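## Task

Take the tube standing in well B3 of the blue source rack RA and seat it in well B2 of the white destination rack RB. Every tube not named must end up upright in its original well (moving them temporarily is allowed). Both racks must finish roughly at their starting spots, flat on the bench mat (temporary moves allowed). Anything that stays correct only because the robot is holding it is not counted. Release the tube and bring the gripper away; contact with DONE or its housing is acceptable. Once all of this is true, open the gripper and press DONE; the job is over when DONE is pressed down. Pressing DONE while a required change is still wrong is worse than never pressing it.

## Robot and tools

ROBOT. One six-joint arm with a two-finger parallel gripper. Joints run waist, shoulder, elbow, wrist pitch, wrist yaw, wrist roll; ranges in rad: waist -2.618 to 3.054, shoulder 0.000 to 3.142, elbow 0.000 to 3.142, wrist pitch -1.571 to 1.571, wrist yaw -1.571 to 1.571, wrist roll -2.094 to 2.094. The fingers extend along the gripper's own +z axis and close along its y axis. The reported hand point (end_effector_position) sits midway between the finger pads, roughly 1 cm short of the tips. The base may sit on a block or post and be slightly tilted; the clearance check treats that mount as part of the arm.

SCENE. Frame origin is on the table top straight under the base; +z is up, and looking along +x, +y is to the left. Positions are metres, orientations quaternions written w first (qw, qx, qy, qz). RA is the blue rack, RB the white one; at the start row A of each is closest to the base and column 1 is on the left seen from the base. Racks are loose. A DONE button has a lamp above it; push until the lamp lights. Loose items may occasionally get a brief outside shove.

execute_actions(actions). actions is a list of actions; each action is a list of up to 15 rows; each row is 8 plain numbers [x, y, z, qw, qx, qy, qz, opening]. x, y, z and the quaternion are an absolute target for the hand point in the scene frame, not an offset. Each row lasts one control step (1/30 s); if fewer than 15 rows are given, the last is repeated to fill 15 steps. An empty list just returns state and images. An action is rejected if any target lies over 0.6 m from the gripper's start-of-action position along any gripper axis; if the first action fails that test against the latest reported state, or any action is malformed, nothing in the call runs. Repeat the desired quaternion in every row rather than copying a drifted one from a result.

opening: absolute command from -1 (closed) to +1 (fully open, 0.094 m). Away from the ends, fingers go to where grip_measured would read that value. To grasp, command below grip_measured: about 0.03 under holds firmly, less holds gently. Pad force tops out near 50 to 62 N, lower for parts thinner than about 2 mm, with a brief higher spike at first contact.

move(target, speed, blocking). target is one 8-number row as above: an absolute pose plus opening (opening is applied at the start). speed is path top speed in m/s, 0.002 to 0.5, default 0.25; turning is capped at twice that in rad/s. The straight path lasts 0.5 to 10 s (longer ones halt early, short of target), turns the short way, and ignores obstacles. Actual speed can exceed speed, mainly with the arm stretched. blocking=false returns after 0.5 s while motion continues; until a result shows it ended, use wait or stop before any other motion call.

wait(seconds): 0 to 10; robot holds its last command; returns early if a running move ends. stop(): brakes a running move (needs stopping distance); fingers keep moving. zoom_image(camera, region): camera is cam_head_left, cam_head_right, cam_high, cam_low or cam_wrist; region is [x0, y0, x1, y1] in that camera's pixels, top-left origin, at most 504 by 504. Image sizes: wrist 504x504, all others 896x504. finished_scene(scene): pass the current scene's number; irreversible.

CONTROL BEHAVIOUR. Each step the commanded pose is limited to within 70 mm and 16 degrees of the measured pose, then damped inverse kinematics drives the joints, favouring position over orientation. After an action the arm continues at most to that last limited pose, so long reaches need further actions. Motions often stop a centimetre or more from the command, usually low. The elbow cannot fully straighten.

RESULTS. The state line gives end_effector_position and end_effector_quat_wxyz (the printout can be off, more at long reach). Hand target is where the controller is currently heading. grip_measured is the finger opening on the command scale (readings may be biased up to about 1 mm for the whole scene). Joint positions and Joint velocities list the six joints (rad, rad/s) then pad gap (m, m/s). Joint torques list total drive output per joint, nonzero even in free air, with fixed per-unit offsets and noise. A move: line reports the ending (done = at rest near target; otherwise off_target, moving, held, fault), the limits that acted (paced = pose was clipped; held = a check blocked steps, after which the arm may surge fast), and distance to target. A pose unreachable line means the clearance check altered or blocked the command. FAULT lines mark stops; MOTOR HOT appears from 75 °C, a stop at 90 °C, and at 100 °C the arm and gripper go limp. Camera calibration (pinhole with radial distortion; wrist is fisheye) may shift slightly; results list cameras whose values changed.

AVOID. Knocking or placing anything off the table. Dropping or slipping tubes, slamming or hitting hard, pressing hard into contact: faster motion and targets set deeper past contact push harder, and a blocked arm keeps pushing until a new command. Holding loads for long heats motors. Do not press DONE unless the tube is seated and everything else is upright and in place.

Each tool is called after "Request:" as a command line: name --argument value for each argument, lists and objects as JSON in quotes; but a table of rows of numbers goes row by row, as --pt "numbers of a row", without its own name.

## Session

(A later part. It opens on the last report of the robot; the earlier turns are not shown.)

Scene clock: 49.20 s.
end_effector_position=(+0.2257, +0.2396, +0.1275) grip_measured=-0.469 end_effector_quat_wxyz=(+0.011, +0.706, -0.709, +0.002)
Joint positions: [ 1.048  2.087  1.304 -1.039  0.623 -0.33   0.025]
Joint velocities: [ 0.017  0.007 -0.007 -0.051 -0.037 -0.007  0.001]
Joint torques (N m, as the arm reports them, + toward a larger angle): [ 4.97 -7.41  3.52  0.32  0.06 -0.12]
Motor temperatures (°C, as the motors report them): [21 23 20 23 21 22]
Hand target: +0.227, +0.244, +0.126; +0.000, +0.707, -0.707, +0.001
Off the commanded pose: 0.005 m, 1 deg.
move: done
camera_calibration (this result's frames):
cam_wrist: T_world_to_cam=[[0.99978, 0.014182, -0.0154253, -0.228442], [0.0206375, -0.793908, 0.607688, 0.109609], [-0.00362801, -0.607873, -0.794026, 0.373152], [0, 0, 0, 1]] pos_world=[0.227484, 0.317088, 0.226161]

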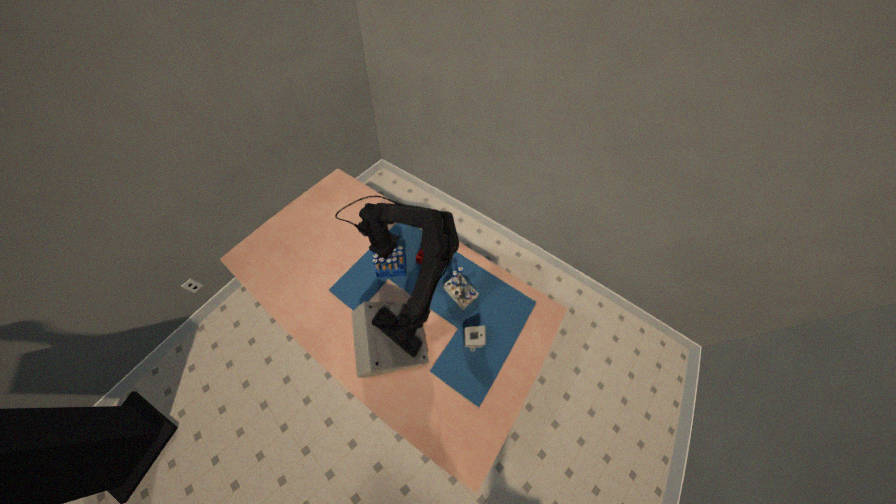

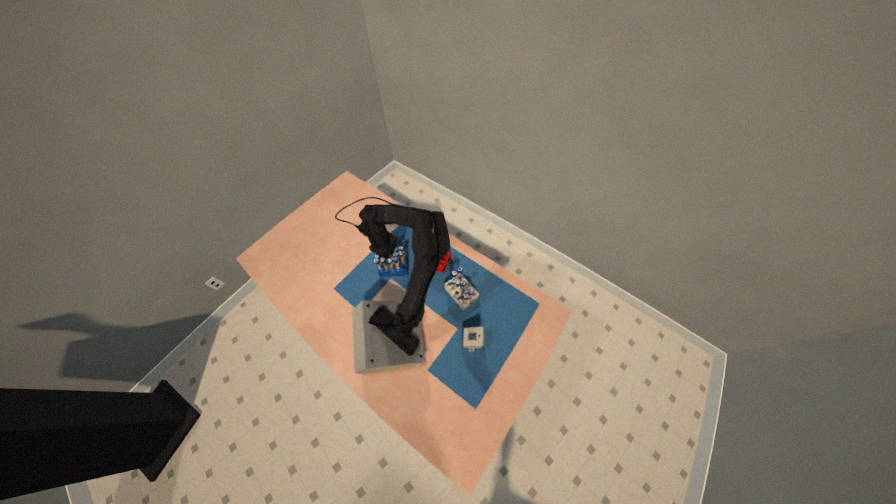

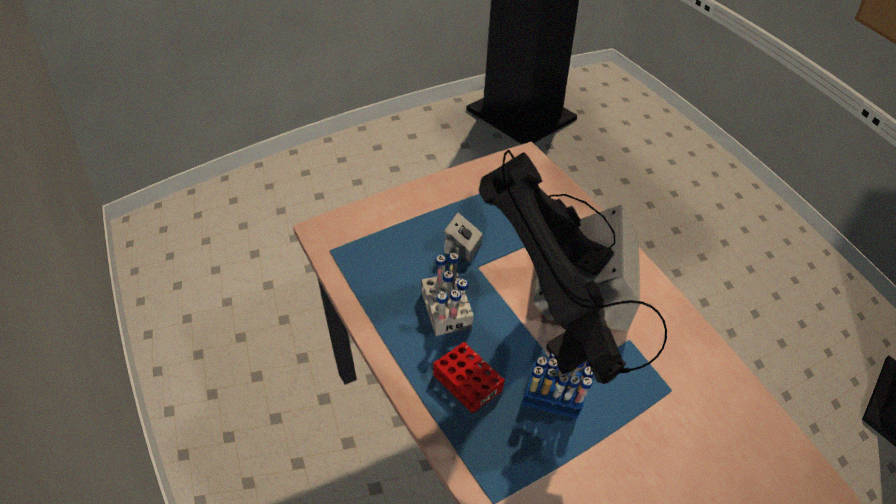

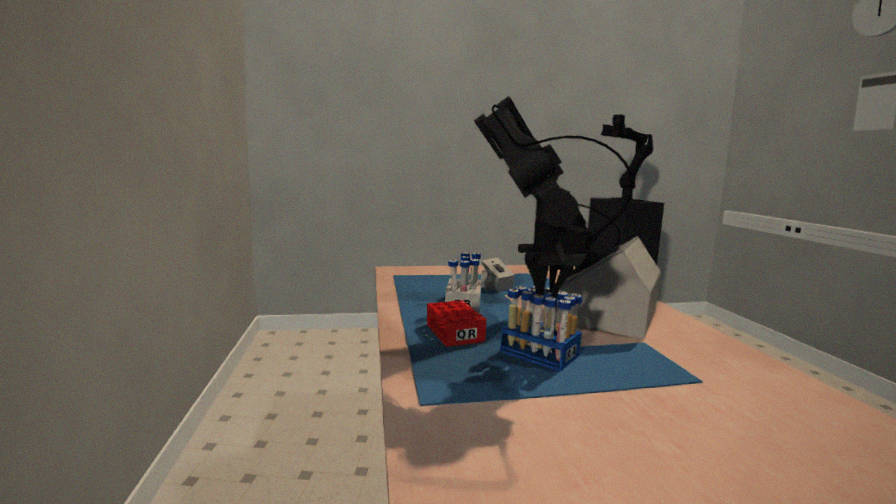

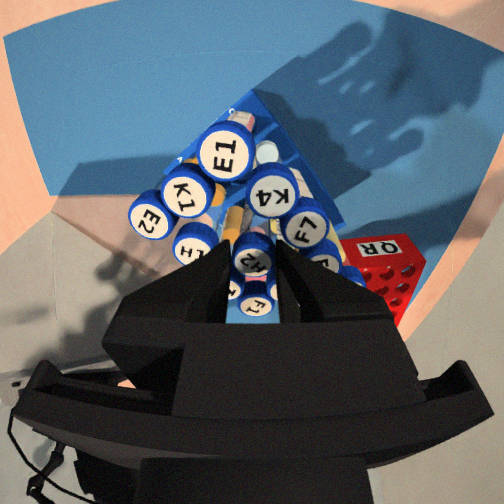

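A bit lower, then grip.

Request:
move --target '[0.227,0.244,0.12,0,0.707,-0.707,0,-0.47]' --speed 0.02

Request:
move --target '[0.227,0.244,0.12,0,0.707,-0.707,0,-0.65]' --speed 0.02

Scene clock: 53.20 s.
end_effector_position=(+0.2240, +0.2407, +0.1239) grip_measured=-0.469 end_effector_quat_wxyz=(+0.010, +0.707, -0.707, -0.001)
Joint positions: [ 1.044  2.087  1.29  -1.016  0.618 -0.343  0.025]
Joint velocities: [ 0.017  0.002 -0.007 -0.051  0.037  0.007 -0.001]
Joint torques (N m, as the arm reports them, + toward a larger angle): [ 4.52 -7.18  3.55  0.34  0.17 -0.1 ]
Motor temperatures (°C, as the motors report them): [21 23 20 23 21 22]
Hand target: +0.227, +0.244, +0.120; +0.000, +0.707, -0.707, +0.001
Off the commanded pose: 0.006 m, 1 deg.
move: done
camera_calibration (this result's frames):
cam_wrist: T_world_to_cam=[[0.99964, 0.0187854, -0.0191792, -0.227414], [0.0265473, -0.798044, 0.602014, 0.113033], [-0.0039968, -0.602306, -0.798255, 0.370274], [0, 0, 0, 1]] pos_world=[0.225811, 0.317495, 0.223164]

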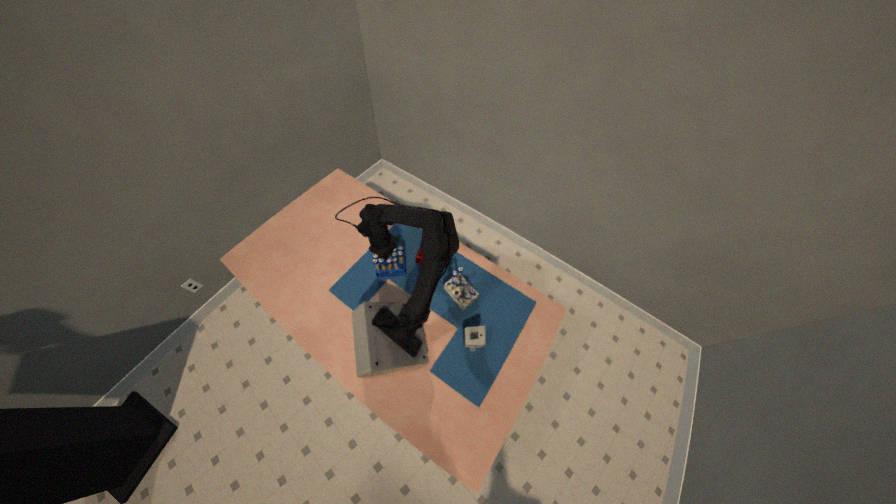

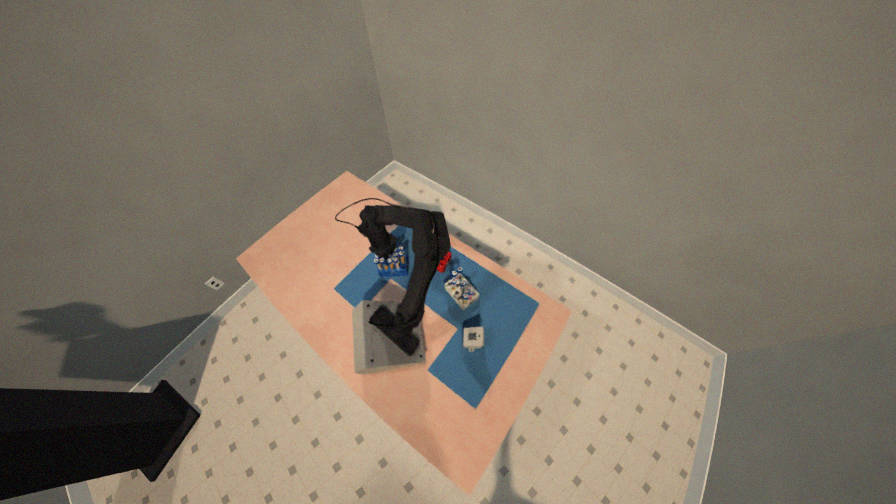

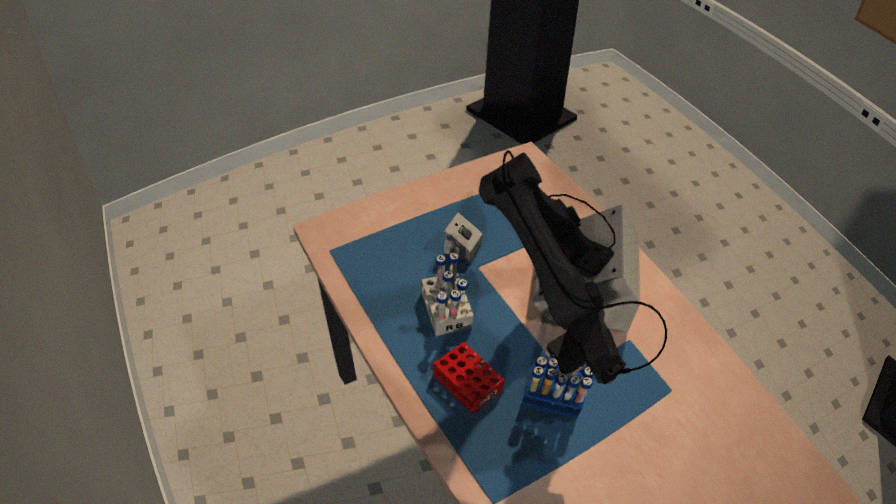

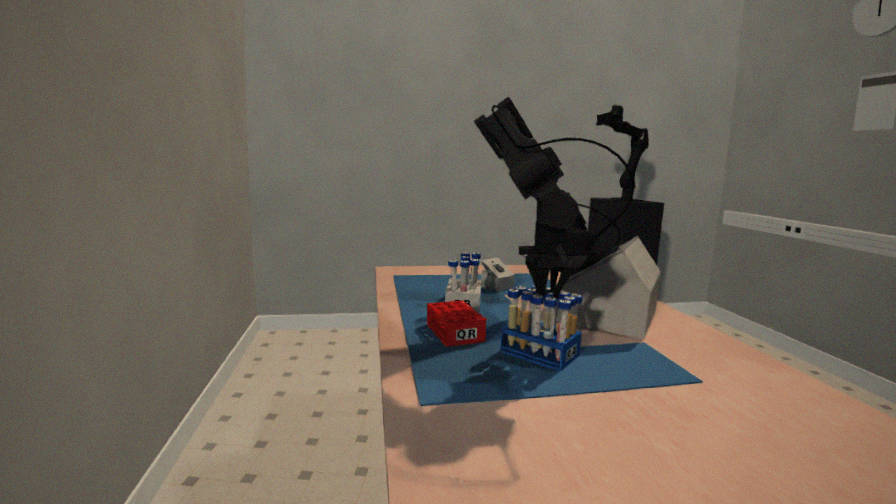

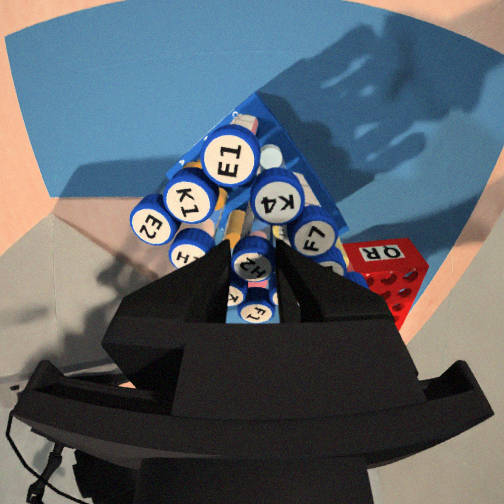

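Scene clock: 53.90 s.
end_effector_position=(+0.2245, +0.2411, +0.1238) grip_measured=-0.551 end_effector_quat_wxyz=(+0.008, +0.708, -0.706, -0.001)
Joint positions: [ 1.043  2.087  1.29  -1.013  0.619 -0.347  0.021]
Joint velocities: [-0.022 -0.007  0.002 -0.022 -0.007  0.007 -0.001]
Joint torques (N m, as the arm reports them, + toward a larger angle): [ 4.59 -7.12  3.36  0.32  0.1  -0.12]
Motor temperatures (°C, as the motors report them): [21 23 20 23 21 22]
Hand target: +0.227, +0.244, +0.120; +0.000, +0.707, -0.707, +0.000
Off the commanded pose: 0.005 m, 1 deg.
move: done
camera_calibration (this result's frames):
cam_wrist: T_world_to_cam=[[0.999641, 0.0202489, -0.0175648, -0.228536], [0.0267403, -0.798988, 0.600752, 0.113791], [-0.00186954, -0.601006, -0.799242, 0.369724], [0, 0, 0, 1]] pos_world=[0.226102, 0.317751, 0.223125]

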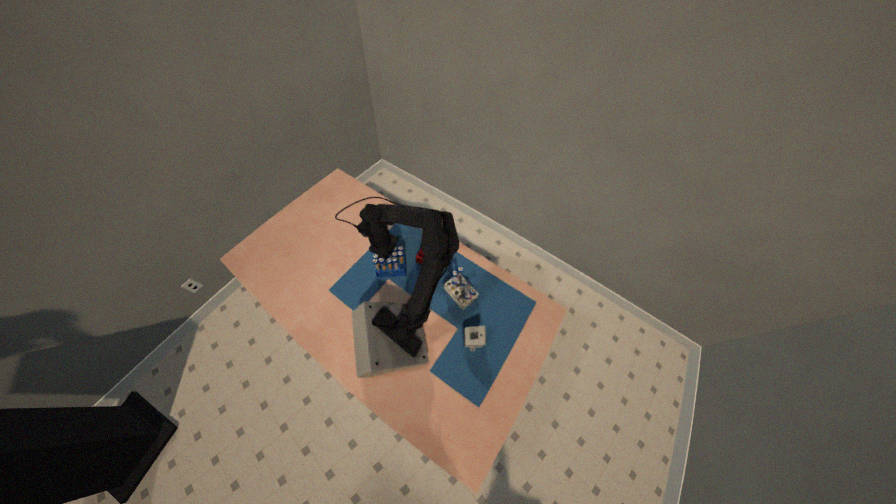

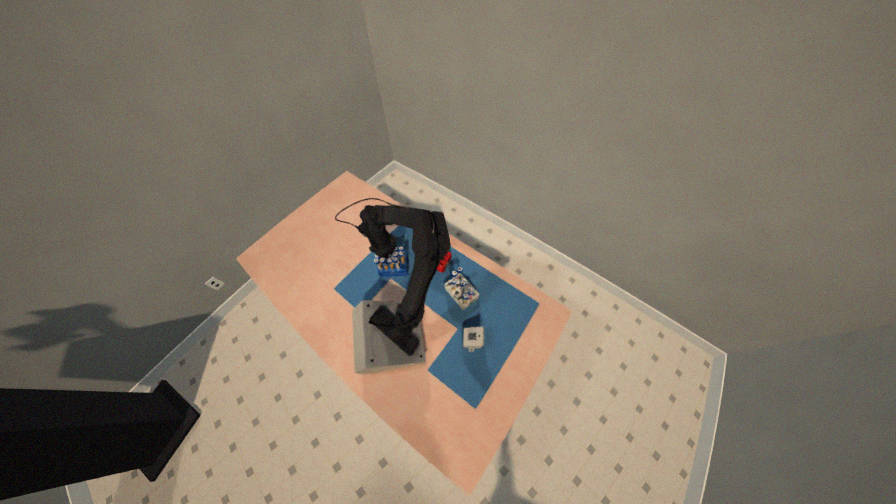

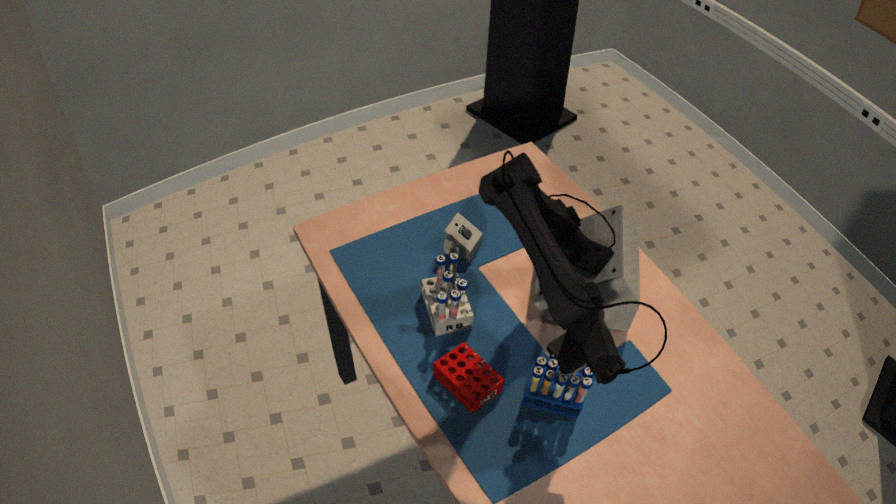

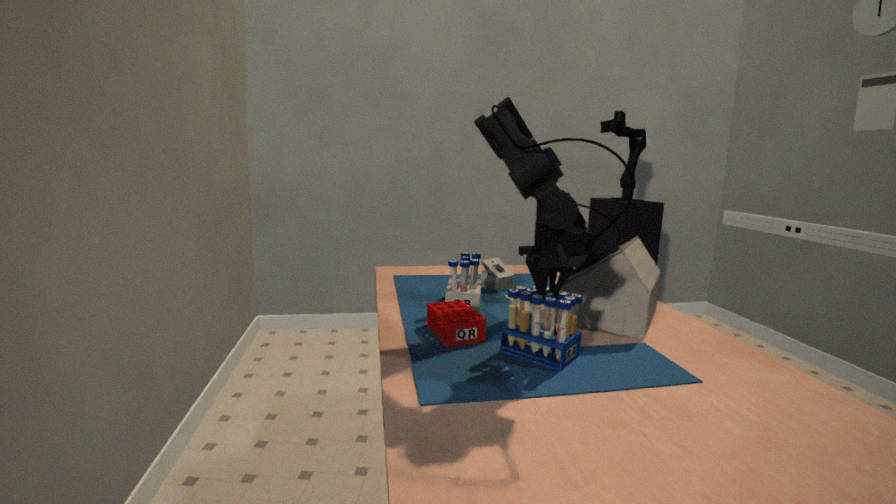

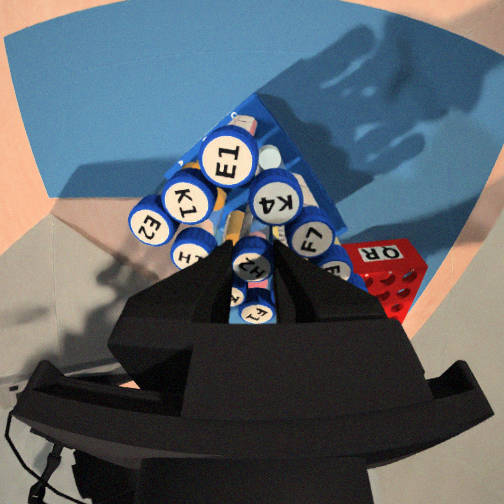

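Request:
move --target '[0.226,0.243,0.265,0,0.707,-0.707,0,-0.6]' --speed 0.08

Request:
move --target '[0.33,-0.06,0.265,0,0.707,-0.707,0,-0.6]' --speed 0.15

Scene clock: 61.30 s.
end_effector_position=(+0.2262, +0.2396, +0.2487) grip_measured=-0.551 end_effector_quat_wxyz=(+0.004, +0.712, -0.703, +0.000)
Joint positions: [ 1.239  2.087  1.703 -1.544  0.57  -0.137  0.021]
Joint velocities: [ 0.002  0.002  0.012  0.022  0.037 -0.037 -0.001]
Joint torques (N m, as the arm reports them, + toward a larger angle): [ 7.03 -8.32  6.15 -0.06 -0.12  0.12]
Motor temperatures (°C, as the motors report them): [21 23 20 23 21 22]
Hand target: +0.225, +0.243, +0.265; -0.015, +0.708, -0.706, -0.013
Off the commanded pose: 0.017 m, 1 deg.
joint sent to its limit — the command would take joint 4 (wrist pitch) past its lower limit, so that joint was sent only as far as its limit.
move: off_target
camera_calibration (this result's frames):
cam_wrist: T_world_to_cam=[[0.99947, 0.0314385, -0.00840342, -0.232956], [0.0302327, -0.801499, 0.597232, 0.0381329], [0.0120407, -0.597169, -0.802025, 0.465265], [0, 0, 0, 1]] pos_world=[0.226078, 0.315729, 0.348422]

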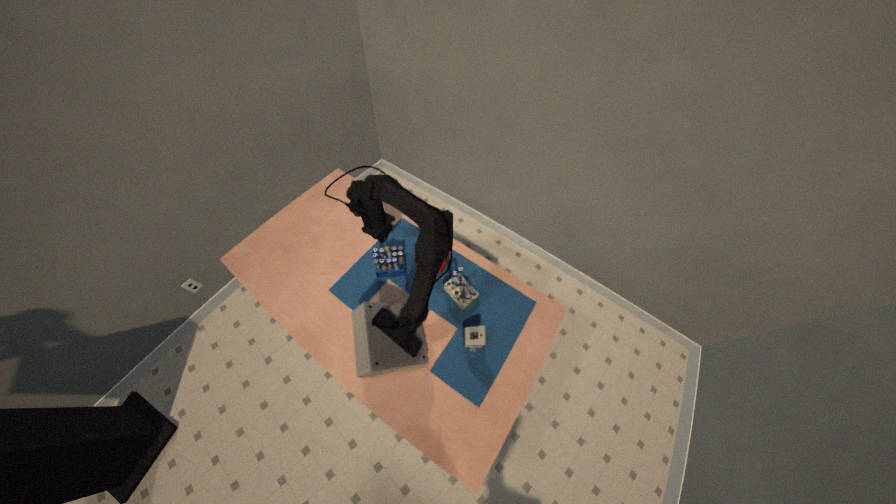

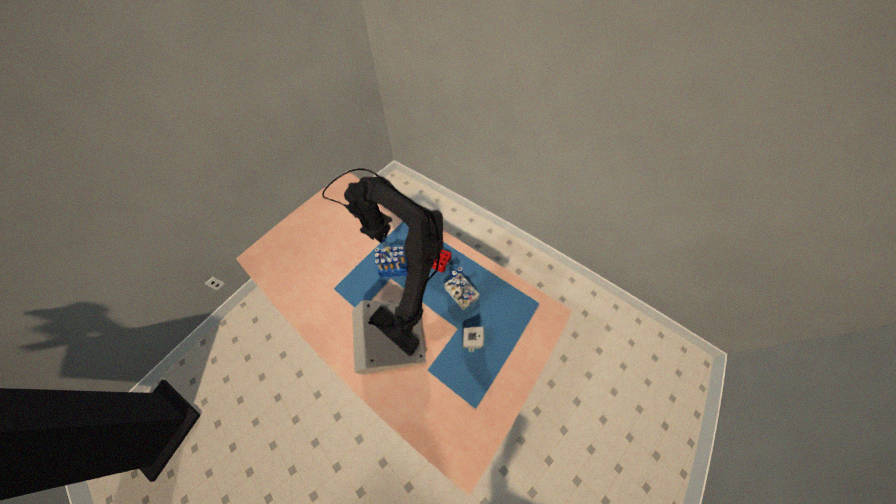

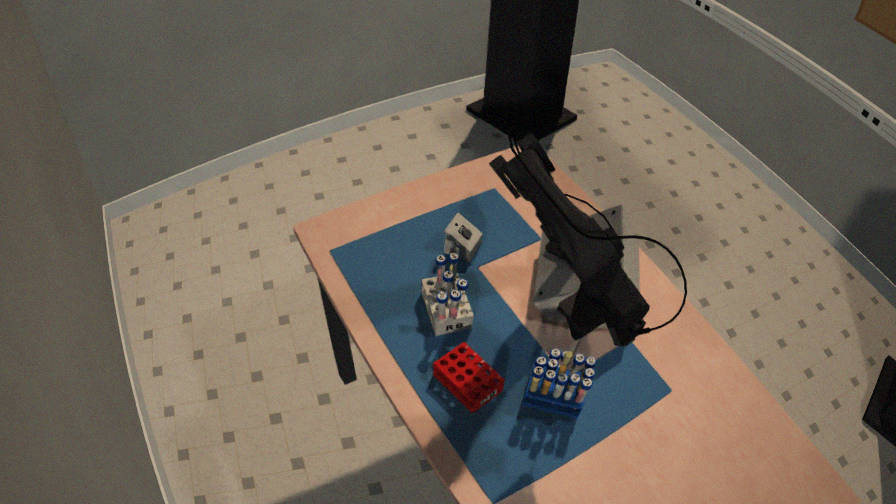

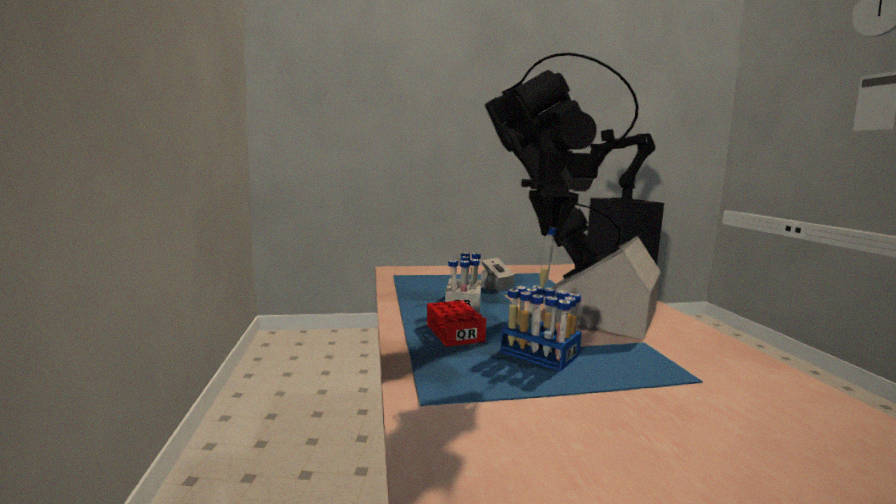

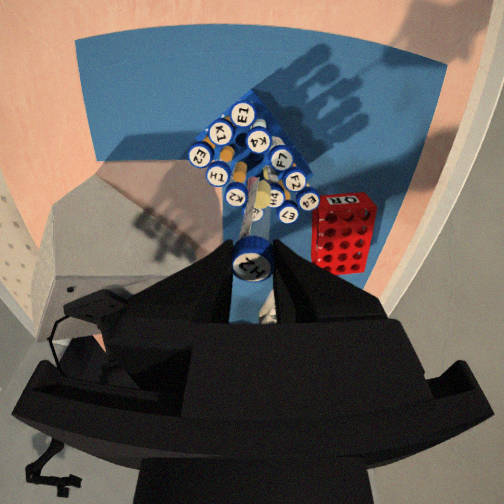

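Scene clock: 64.03 s.
end_effector_position=(+0.3250, -0.0625, +0.2570) grip_measured=-0.551 end_effector_quat_wxyz=(-0.053, +0.712, -0.700, +0.020)
Joint positions: [ 0.559  1.149  1.418 -1.552  0.663 -1.064  0.021]
Joint velocities: [ 0.002  0.007 -0.012 -0.007 -0.022  0.051 -0.   ]
Joint torques (N m, as the arm reports them, + toward a larger angle): [ 0.96 -4.71  5.7   0.23 -0.19 -0.06]
Motor temperatures (°C, as the motors report them): [21 23 20 23 21 22]
Hand target: +0.327, -0.067, +0.266; -0.072, +0.704, -0.706, +0.018
Off the commanded pose: 0.010 m, 7 deg.
joint sent to its limit — the command would take joint 4 (wrist pitch) past its lower limit, so that joint was sent only as far as its limit.
move: off_target
camera_calibration (this result's frames):
cam_wrist: T_world_to_cam=[[0.994389, 0.0324953, 0.100667, -0.348415], [-0.028885, -0.83207, 0.553918, -0.183512], [0.101762, -0.553718, -0.826463, 0.270224], [0, 0, 0, 1]] pos_world=[0.313661, 0.00825492, 0.360055]

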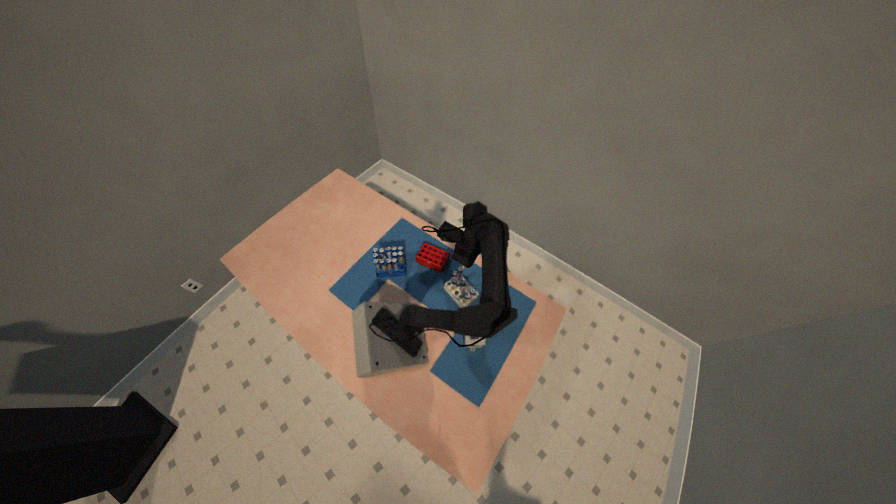

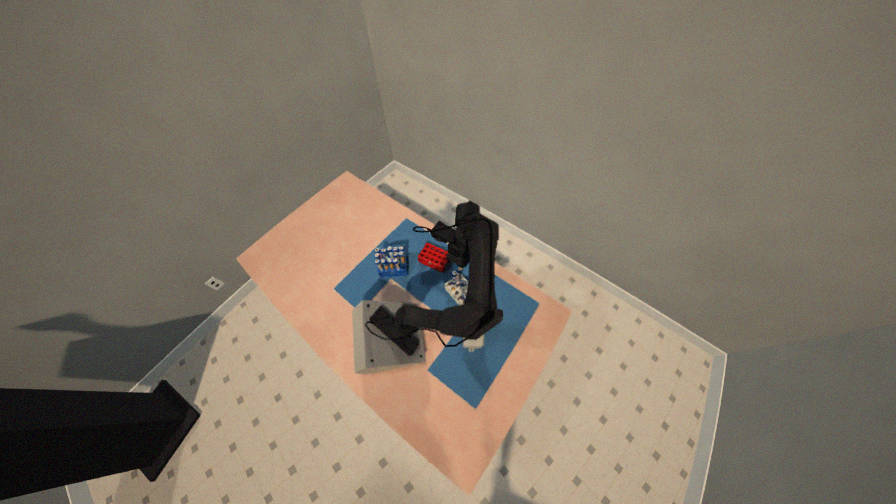

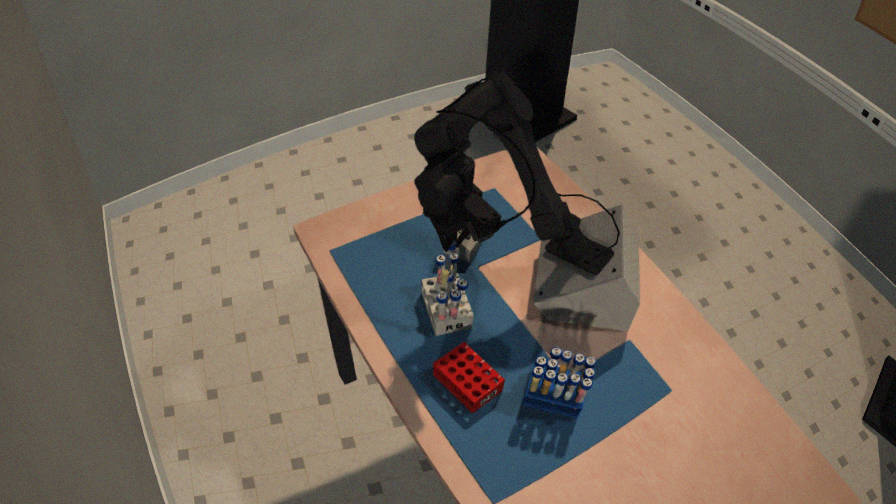

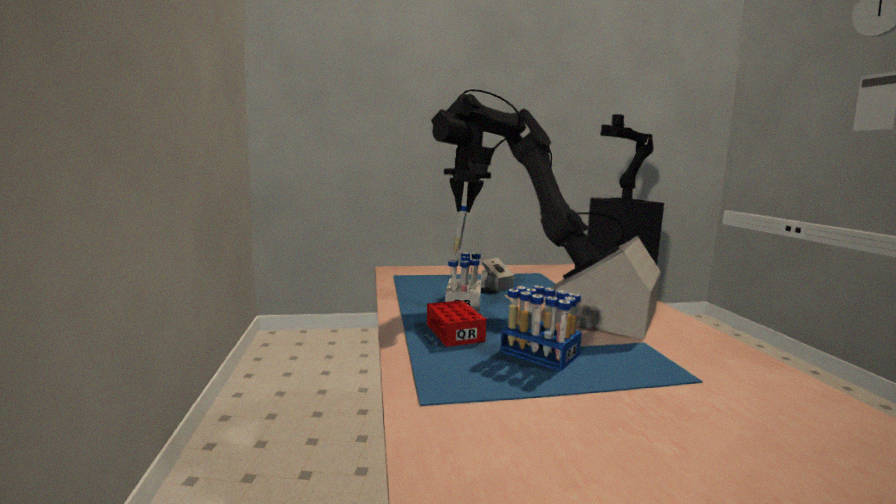

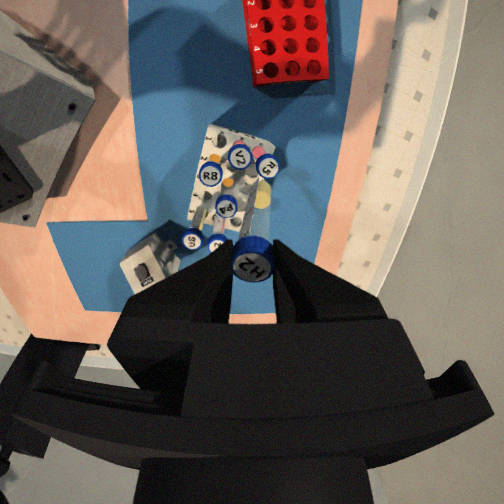

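Tube is tilted in grip toward +x.

Request:
zoom_image --camera "cam_wrist" --region '[150,100,320,270]'

Region (150, 100, 320, 270) of cam_wrist's 504x504 image, scaled by 2.965, with more detail than that image has.

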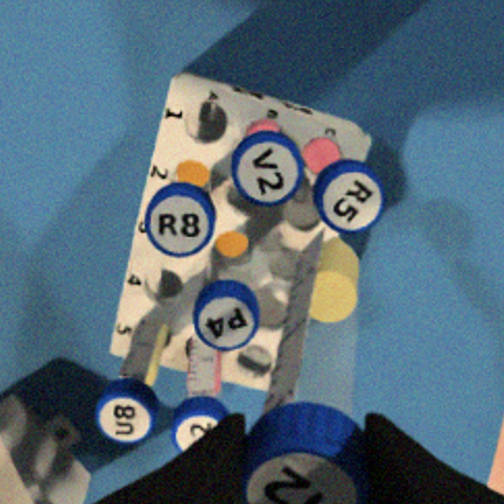

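Request:
move --target '[0.321,-0.063,0.2,0.037,0.706,-0.706,-0.037,-0.6]' --speed 0.04

Request:
zoom_image --camera "cam_low" --region '[400,190,540,320]'

Request:
zoom_image --camera "cam_wrist" --region '[150,100,350,300]'

Scene clock: 77.07 s.
end_effector_position=(+0.3212, -0.0679, +0.2021) grip_measured=-0.551 end_effector_quat_wxyz=(+0.041, +0.704, -0.709, -0.025)
Joint positions: [ 0.334  1.26   1.353 -1.473  0.584 -1.16   0.021]
Joint velocities: [-0.012 -0.007  0.012 -0.022 -0.037 -0.037  0.001]
Joint torques (N m, as the arm reports them, + toward a larger angle): [ 1.53 -4.24  3.87  0.09 -0.23 -0.09]
Motor temperatures (°C, as the motors report them): [21 23 20 23 21 22]
Hand target: +0.321, -0.064, +0.199; +0.039, +0.707, -0.705, -0.033
Off the commanded pose: 0.005 m, 1 deg.
move: done
camera_calibration (this result's frames):
cam_wrist: T_world_to_cam=[[0.995288, 0.0104052, -0.0963991, -0.300835], [0.06706, -0.791952, 0.60689, -0.196489], [-0.0700287, -0.610495, -0.788918, 0.265989], [0, 0, 0, 1]] pos_world=[0.331221, 0.00990533, 0.300091]

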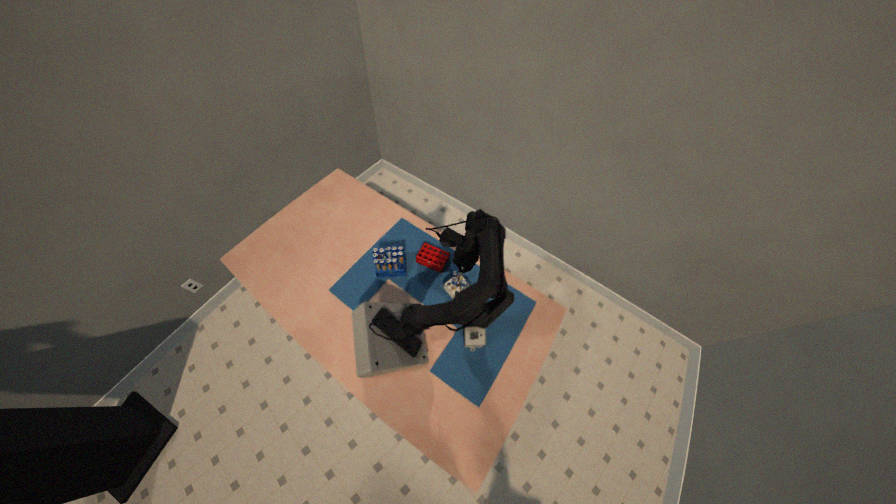

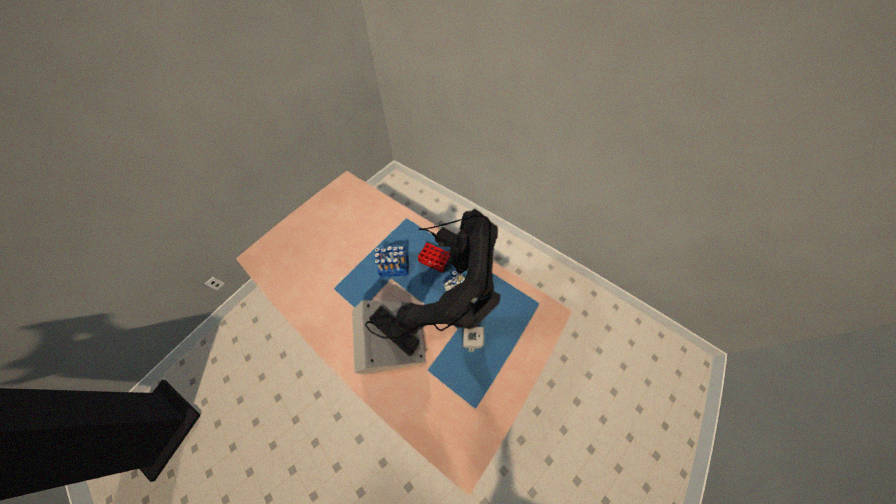

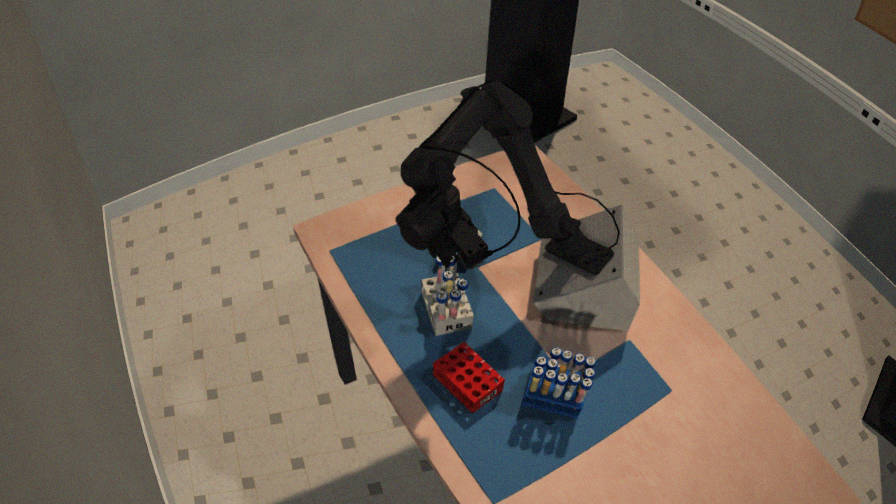

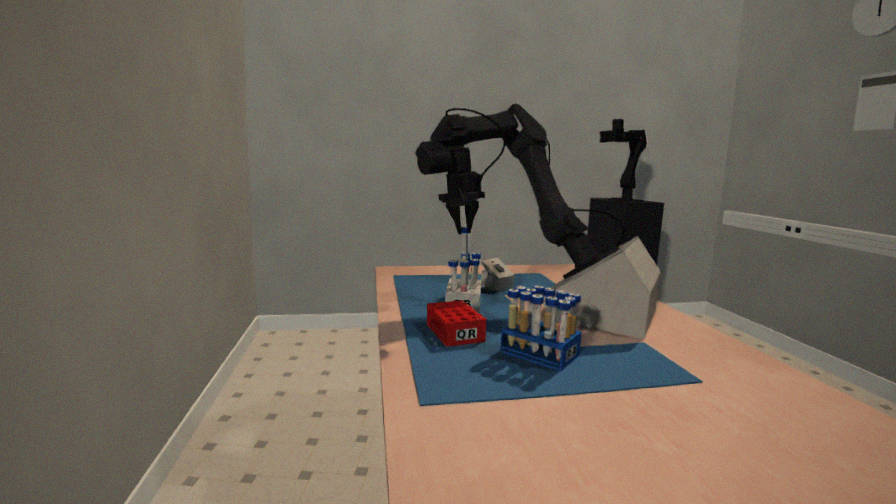

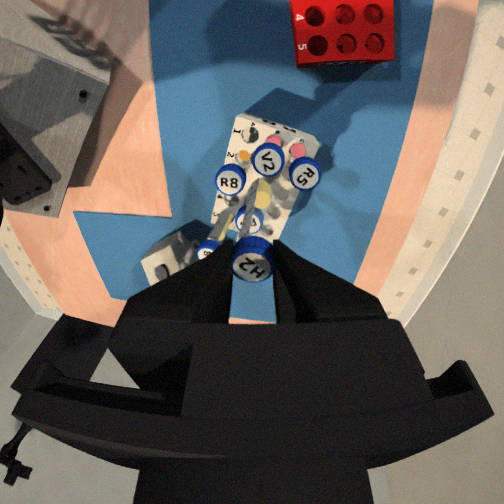

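Region (400, 190, 540, 320) of cam_low's 896x504 image, scaled by 3.600, with more detail than that image has; it fills the top 468 rows of this view, and the rest is white.

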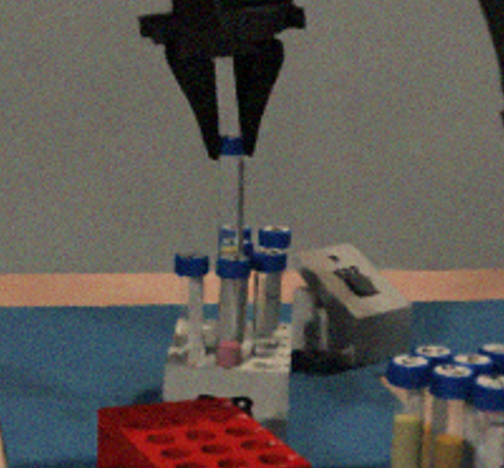

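Region (150, 100, 350, 300) of cam_wrist's 504x504 image, scaled by 2.520, with more detail than that image has.

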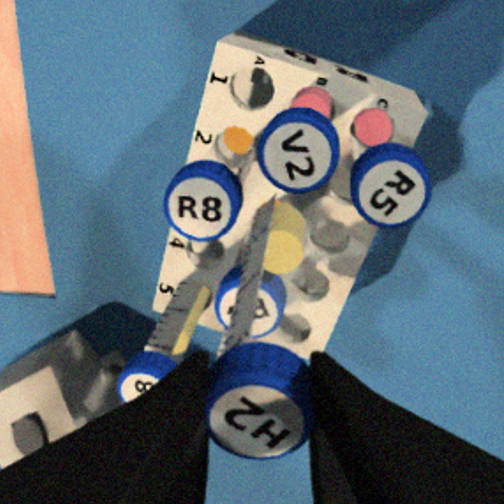

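Request:
move --target '[0.3205,-0.059,0.175,0.037,0.706,-0.706,-0.037,-0.6]' --speed 0.02

Request:
zoom_image --camera "cam_wrist" --region '[150,100,350,300]'

Scene clock: 85.77 s.
end_effector_position=(+0.3204, -0.0637, +0.1778) grip_measured=-0.551 end_effector_quat_wxyz=(+0.042, +0.703, -0.710, -0.029)
Joint positions: [ 0.278  1.26   1.267 -1.357  0.567 -1.221  0.021]
Joint velocities: [-0.017 -0.007 -0.022  0.022 -0.066 -0.037 -0.   ]
Joint torques (N m, as the arm reports them, + toward a larger angle): [ 1.51 -4.71  3.92  0.04 -0.21 -0.13]
Motor temperatures (°C, as the motors report them): [21 23 20 23 21 22]
Hand target: +0.321, -0.060, +0.175; +0.038, +0.706, -0.706, -0.036
Off the commanded pose: 0.005 m, 1 deg.
move: done
camera_calibration (this result's frames):
cam_wrist: T_world_to_cam=[[0.99467, 0.0081123, -0.102793, -0.301301], [0.0688432, -0.794415, 0.603462, -0.178463], [-0.0767648, -0.607322, -0.790739, 0.251971], [0, 0, 0, 1]] pos_world=[0.331323, 0.0136977, 0.275967]

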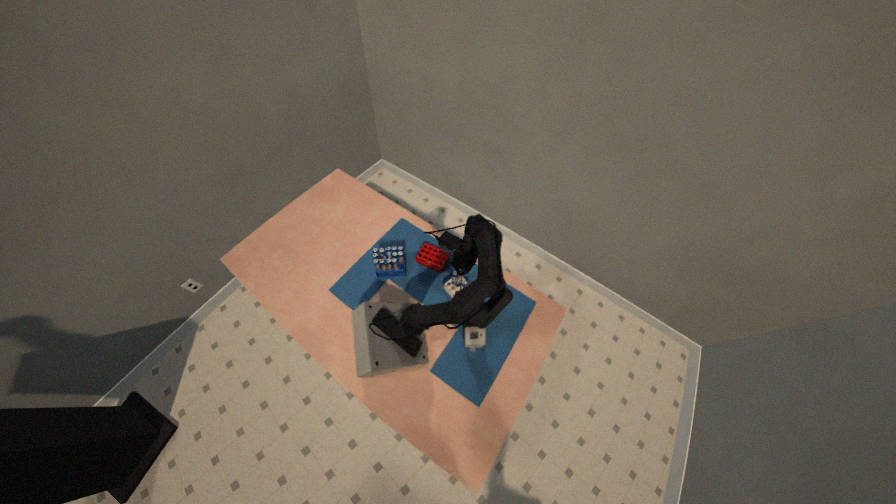

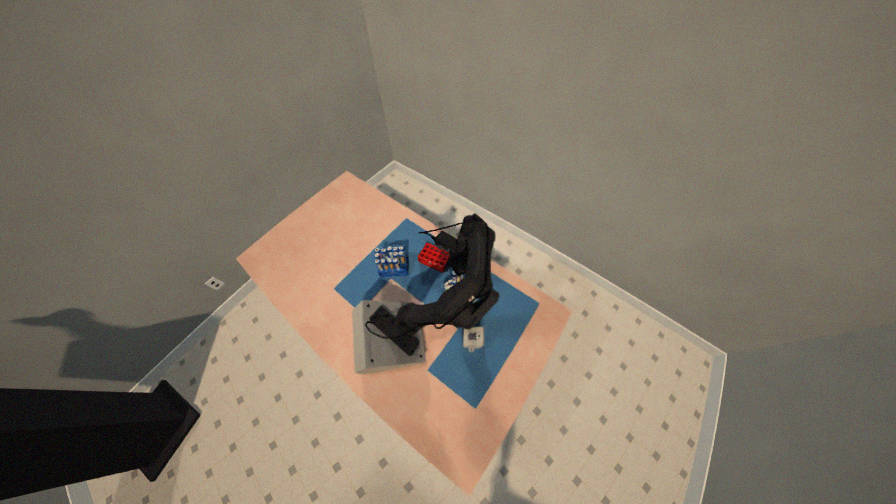

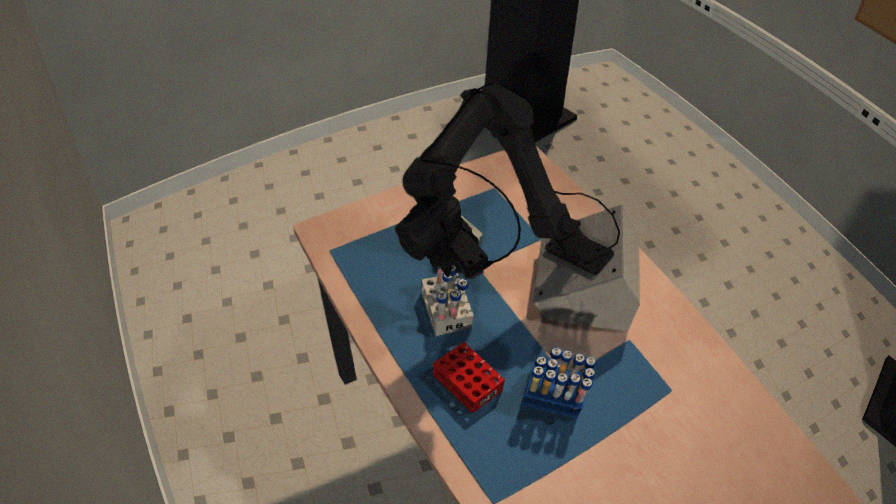

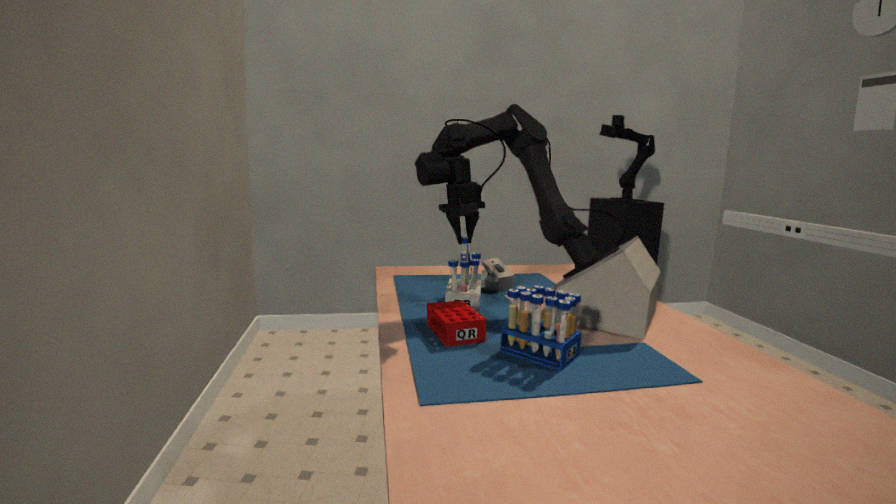

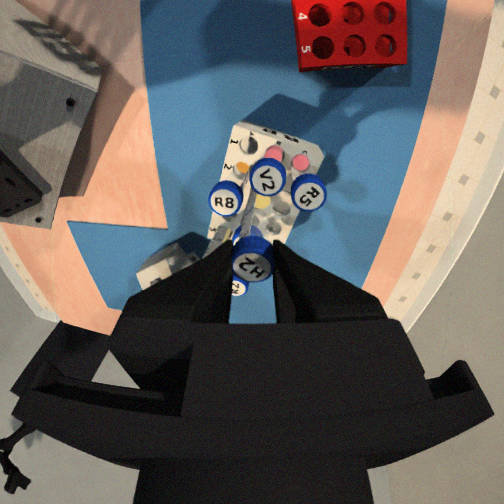

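Region (150, 100, 350, 300) of cam_wrist's 504x504 image, scaled by 2.520, with more detail than that image has.

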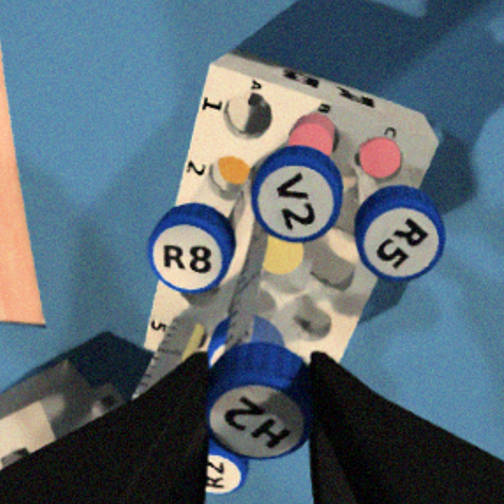

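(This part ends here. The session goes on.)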